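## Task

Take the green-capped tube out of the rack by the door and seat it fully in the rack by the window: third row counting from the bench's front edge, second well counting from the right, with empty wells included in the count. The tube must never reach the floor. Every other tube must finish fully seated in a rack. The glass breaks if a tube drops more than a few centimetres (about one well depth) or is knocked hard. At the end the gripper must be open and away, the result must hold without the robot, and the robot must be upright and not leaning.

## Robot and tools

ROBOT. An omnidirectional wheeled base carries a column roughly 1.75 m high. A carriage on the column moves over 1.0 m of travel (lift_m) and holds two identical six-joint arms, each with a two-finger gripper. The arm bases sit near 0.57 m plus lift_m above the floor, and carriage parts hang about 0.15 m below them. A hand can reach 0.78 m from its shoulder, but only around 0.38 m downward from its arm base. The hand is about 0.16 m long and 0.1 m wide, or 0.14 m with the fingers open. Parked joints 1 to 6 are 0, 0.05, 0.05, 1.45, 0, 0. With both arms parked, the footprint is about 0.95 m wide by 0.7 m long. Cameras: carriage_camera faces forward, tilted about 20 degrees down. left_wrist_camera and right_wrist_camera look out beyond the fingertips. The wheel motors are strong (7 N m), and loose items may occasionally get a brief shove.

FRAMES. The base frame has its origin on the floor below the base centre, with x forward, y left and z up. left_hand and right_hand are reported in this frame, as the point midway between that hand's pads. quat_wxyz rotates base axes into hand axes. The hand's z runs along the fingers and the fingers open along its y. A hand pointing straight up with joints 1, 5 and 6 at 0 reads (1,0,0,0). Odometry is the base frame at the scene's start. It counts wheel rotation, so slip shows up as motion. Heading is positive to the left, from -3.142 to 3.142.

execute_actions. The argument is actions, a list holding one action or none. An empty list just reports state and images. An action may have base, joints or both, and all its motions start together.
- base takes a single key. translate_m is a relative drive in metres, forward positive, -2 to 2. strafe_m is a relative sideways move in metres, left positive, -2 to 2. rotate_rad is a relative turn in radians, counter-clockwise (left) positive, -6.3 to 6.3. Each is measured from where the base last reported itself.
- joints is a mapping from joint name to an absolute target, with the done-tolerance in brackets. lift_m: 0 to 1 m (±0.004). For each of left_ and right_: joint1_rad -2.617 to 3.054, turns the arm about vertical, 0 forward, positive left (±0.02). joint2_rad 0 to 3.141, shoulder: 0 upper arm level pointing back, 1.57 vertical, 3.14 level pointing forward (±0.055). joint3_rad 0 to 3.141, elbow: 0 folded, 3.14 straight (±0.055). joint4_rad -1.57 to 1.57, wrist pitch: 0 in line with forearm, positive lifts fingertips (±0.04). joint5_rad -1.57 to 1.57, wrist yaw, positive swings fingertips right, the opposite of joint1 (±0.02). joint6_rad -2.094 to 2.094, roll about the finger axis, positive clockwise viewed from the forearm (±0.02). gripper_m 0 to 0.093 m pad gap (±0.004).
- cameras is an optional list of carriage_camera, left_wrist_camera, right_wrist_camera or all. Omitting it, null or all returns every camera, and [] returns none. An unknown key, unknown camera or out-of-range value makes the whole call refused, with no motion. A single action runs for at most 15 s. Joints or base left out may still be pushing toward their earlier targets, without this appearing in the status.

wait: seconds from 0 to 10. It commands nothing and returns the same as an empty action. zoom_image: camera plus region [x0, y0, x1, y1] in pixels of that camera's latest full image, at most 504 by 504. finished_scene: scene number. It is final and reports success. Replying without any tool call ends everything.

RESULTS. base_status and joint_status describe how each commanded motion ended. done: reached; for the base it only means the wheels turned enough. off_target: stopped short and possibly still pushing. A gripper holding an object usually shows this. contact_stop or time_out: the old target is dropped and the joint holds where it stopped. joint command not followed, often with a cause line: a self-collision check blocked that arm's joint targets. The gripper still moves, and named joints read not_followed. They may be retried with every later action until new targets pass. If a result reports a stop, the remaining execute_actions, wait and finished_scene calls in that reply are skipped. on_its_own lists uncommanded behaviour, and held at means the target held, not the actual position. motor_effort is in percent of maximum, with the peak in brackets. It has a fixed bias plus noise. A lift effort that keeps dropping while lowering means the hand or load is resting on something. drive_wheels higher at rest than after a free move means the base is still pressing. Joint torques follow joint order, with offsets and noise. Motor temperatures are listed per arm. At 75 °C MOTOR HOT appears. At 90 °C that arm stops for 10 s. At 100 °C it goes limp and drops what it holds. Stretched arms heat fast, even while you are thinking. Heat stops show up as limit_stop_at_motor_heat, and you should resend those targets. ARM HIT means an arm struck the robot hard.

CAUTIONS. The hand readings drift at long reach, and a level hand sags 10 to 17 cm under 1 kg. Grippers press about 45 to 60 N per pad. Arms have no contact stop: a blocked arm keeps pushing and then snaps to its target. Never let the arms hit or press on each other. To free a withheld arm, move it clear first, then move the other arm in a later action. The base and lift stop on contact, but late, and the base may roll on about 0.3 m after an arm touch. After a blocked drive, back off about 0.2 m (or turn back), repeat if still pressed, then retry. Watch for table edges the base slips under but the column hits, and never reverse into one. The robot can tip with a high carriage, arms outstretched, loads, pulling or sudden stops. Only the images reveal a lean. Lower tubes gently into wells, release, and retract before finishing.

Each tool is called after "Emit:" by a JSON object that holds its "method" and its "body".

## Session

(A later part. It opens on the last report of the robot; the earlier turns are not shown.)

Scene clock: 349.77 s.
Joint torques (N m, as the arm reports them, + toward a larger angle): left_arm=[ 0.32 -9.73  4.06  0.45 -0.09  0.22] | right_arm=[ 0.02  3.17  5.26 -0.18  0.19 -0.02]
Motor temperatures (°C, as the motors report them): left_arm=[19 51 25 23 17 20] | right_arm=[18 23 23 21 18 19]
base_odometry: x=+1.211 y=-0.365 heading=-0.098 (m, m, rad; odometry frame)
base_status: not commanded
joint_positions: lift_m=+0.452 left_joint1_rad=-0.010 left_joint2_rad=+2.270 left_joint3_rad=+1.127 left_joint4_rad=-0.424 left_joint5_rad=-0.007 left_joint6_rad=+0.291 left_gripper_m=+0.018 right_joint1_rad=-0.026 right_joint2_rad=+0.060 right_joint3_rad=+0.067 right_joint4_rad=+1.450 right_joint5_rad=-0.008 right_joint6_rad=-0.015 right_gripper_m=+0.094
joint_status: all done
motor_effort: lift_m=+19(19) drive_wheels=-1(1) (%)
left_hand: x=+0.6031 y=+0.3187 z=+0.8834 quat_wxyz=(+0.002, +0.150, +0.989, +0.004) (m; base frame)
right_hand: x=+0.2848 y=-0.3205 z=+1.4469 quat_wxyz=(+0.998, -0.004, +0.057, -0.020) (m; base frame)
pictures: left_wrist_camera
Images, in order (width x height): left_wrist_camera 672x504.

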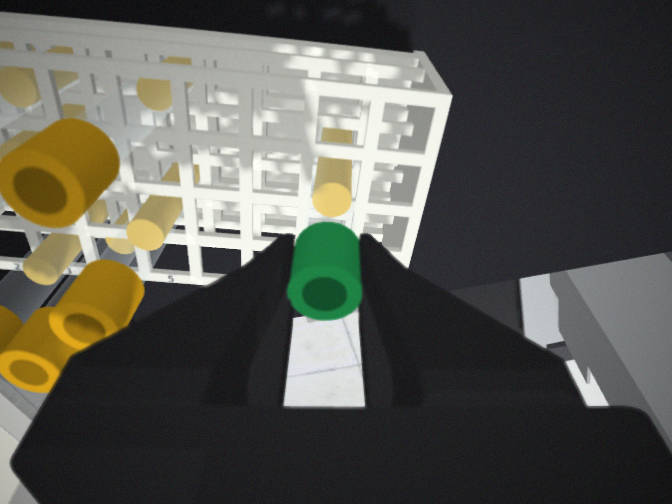

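The tube has bottomed out. Releasing and lifting away.

Emit:
{"method": "execute_actions", "body": {"actions": [{"joints":{"left_gripper_m":0.034}}], "cameras": []}}

Emit:
{"method": "execute_actions", "body": {"actions": [{"joints":{"lift_m":0.56}}], "cameras": ["left_wrist_camera"]}}

Emit:
{"method": "execute_actions", "body": {"actions": [{"base":{"translate_m":-0.3},"joints":{"left_joint2_rad":0.05,"left_joint3_rad":0.05,"left_joint4_rad":1.45,"left_joint6_rad":0}}], "cameras": ["carriage_camera"]}}

Emit:
{"method": "zoom_image", "body": {"camera": "carriage_camera", "region": [190, 310, 310, 400]}}

Scene clock: 357.60 s.
Joint torques (N m, as the arm reports them, + toward a larger angle): left_arm=[ 0.29 -9.72  4.03  0.42 -0.09  0.22] | right_arm=[ 0.08  3.28  5.19 -0.21  0.1   0.04]
Motor temperatures (°C, as the motors report them): left_arm=[19 51 25 23 17 20] | right_arm=[18 23 23 21 18 19]
base_odometry: x=+1.211 y=-0.365 heading=-0.098 (m, m, rad; odometry frame)
base_status: not commanded
joint_positions: lift_m=+0.452 left_joint1_rad=-0.010 left_joint2_rad=+2.270 left_joint3_rad=+1.127 left_joint4_rad=-0.422 left_joint5_rad=-0.007 left_joint6_rad=+0.291 left_gripper_m=+0.034 right_joint1_rad=-0.026 right_joint2_rad=+0.060 right_joint3_rad=+0.067 right_joint4_rad=+1.450 right_joint5_rad=-0.008 right_joint6_rad=-0.015 right_gripper_m=+0.094
joint_status: all done
motor_effort: lift_m=+19(19) drive_wheels=-1(1) (%)
left_hand: x=+0.6036 y=+0.3187 z=+0.8834 quat_wxyz=(+0.003, +0.150, +0.989, +0.004) (m; base frame)
right_hand: x=+0.2848 y=-0.3205 z=+1.4469 quat_wxyz=(+0.998, -0.004, +0.057, -0.020) (m; base frame)
pictures: none
No camera images: the call's "cameras" was empty. Leave "cameras" out to get every camera's image.

Scene clock: 358.57 s.
Joint torques (N m, as the arm reports them, + toward a larger angle): left_arm=[  0.31 -10.23   4.04   0.41  -0.09   0.22] | right_arm=[ 0.02  3.16  5.25 -0.15  0.17 -0.02]
Motor temperatures (°C, as the motors report them): left_arm=[19 51 25 23 17 20] | right_arm=[18 23 23 21 18 19]
base_odometry: x=+1.211 y=-0.365 heading=-0.098 (m, m, rad; odometry frame)
base_status: not commanded
joint_positions: lift_m=+0.560 left_joint1_rad=-0.010 left_joint2_rad=+2.276 left_joint3_rad=+1.127 left_joint4_rad=-0.419 left_joint5_rad=-0.007 left_joint6_rad=+0.291 left_gripper_m=+0.034 right_joint1_rad=-0.026 right_joint2_rad=+0.060 right_joint3_rad=+0.067 right_joint4_rad=+1.450 right_joint5_rad=-0.008 right_joint6_rad=-0.015 right_gripper_m=+0.094
joint_status: all done
motor_effort: lift_m=+20(24) drive_wheels=-1(1) (%)
left_hand: x=+0.6027 y=+0.3187 z=+0.9890 quat_wxyz=(+0.001, +0.150, +0.989, +0.004) (m; base frame)
right_hand: x=+0.2848 y=-0.3205 z=+1.5548 quat_wxyz=(+0.998, -0.004, +0.057, -0.020) (m; base frame)
pictures: left_wrist_camera
Images, in order (width x height): left_wrist_camera 672x504.

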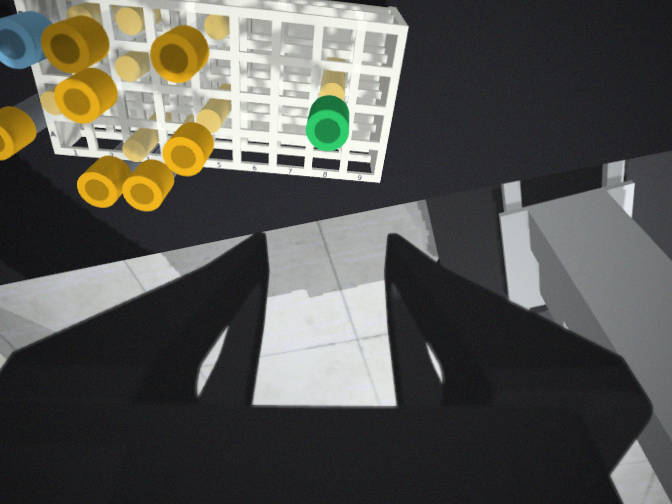

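Scene clock: 361.13 s.
Joint torques (N m, as the arm reports them, + toward a larger angle): left_arm=[ 0.33  2.66  4.92 -0.19 -0.12  0.06] | right_arm=[-0.18  2.85  5.4  -0.22  0.11 -0.02]
Motor temperatures (°C, as the motors report them): left_arm=[19 50 26 23 17 20] | right_arm=[18 23 23 21 18 19]
base_odometry: x=+0.912 y=-0.336 heading=-0.098 (m, m, rad; odometry frame)
base_status: done
joint_positions: lift_m=+0.560 left_joint1_rad=-0.010 left_joint2_rad=+0.055 left_joint3_rad=+0.061 left_joint4_rad=+1.454 left_joint5_rad=-0.007 left_joint6_rad=+0.008 left_gripper_m=+0.034 right_joint1_rad=-0.026 right_joint2_rad=+0.060 right_joint3_rad=+0.067 right_joint4_rad=+1.450 right_joint5_rad=-0.008 right_joint6_rad=-0.015 right_gripper_m=+0.094
joint_status: all done
motor_effort: lift_m=+20(20) drive_wheels=+0(16) (%)
left_hand: x=+0.2840 y=+0.3220 z=+1.5534 quat_wxyz=(+0.998, -0.003, +0.055, -0.001) (m; base frame)
right_hand: x=+0.2847 y=-0.3205 z=+1.5548 quat_wxyz=(+0.998, -0.004, +0.057, -0.020) (m; base frame)
pictures: carriage_camera
Images, in order (width x height): carriage_camera 672x504.

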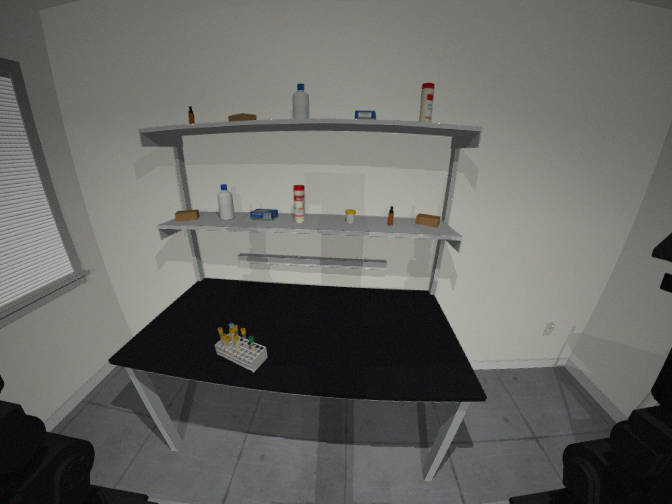

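Region (190, 310, 310, 400) of carriage_camera's 672x504 image, scaled by 4.200, with more detail than that image has; it fills the top 378 rows of this view, and the rest is white.

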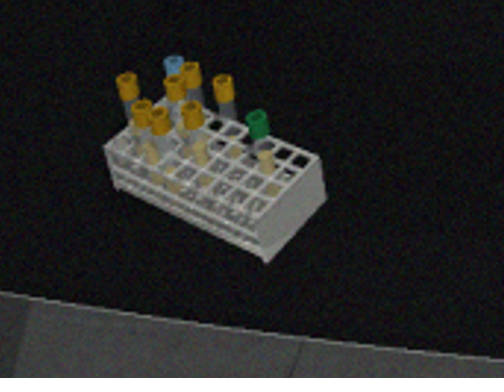

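Emit:
{"method": "finished_scene", "body": {"scene": 1}}

The scene is finished: the task was done.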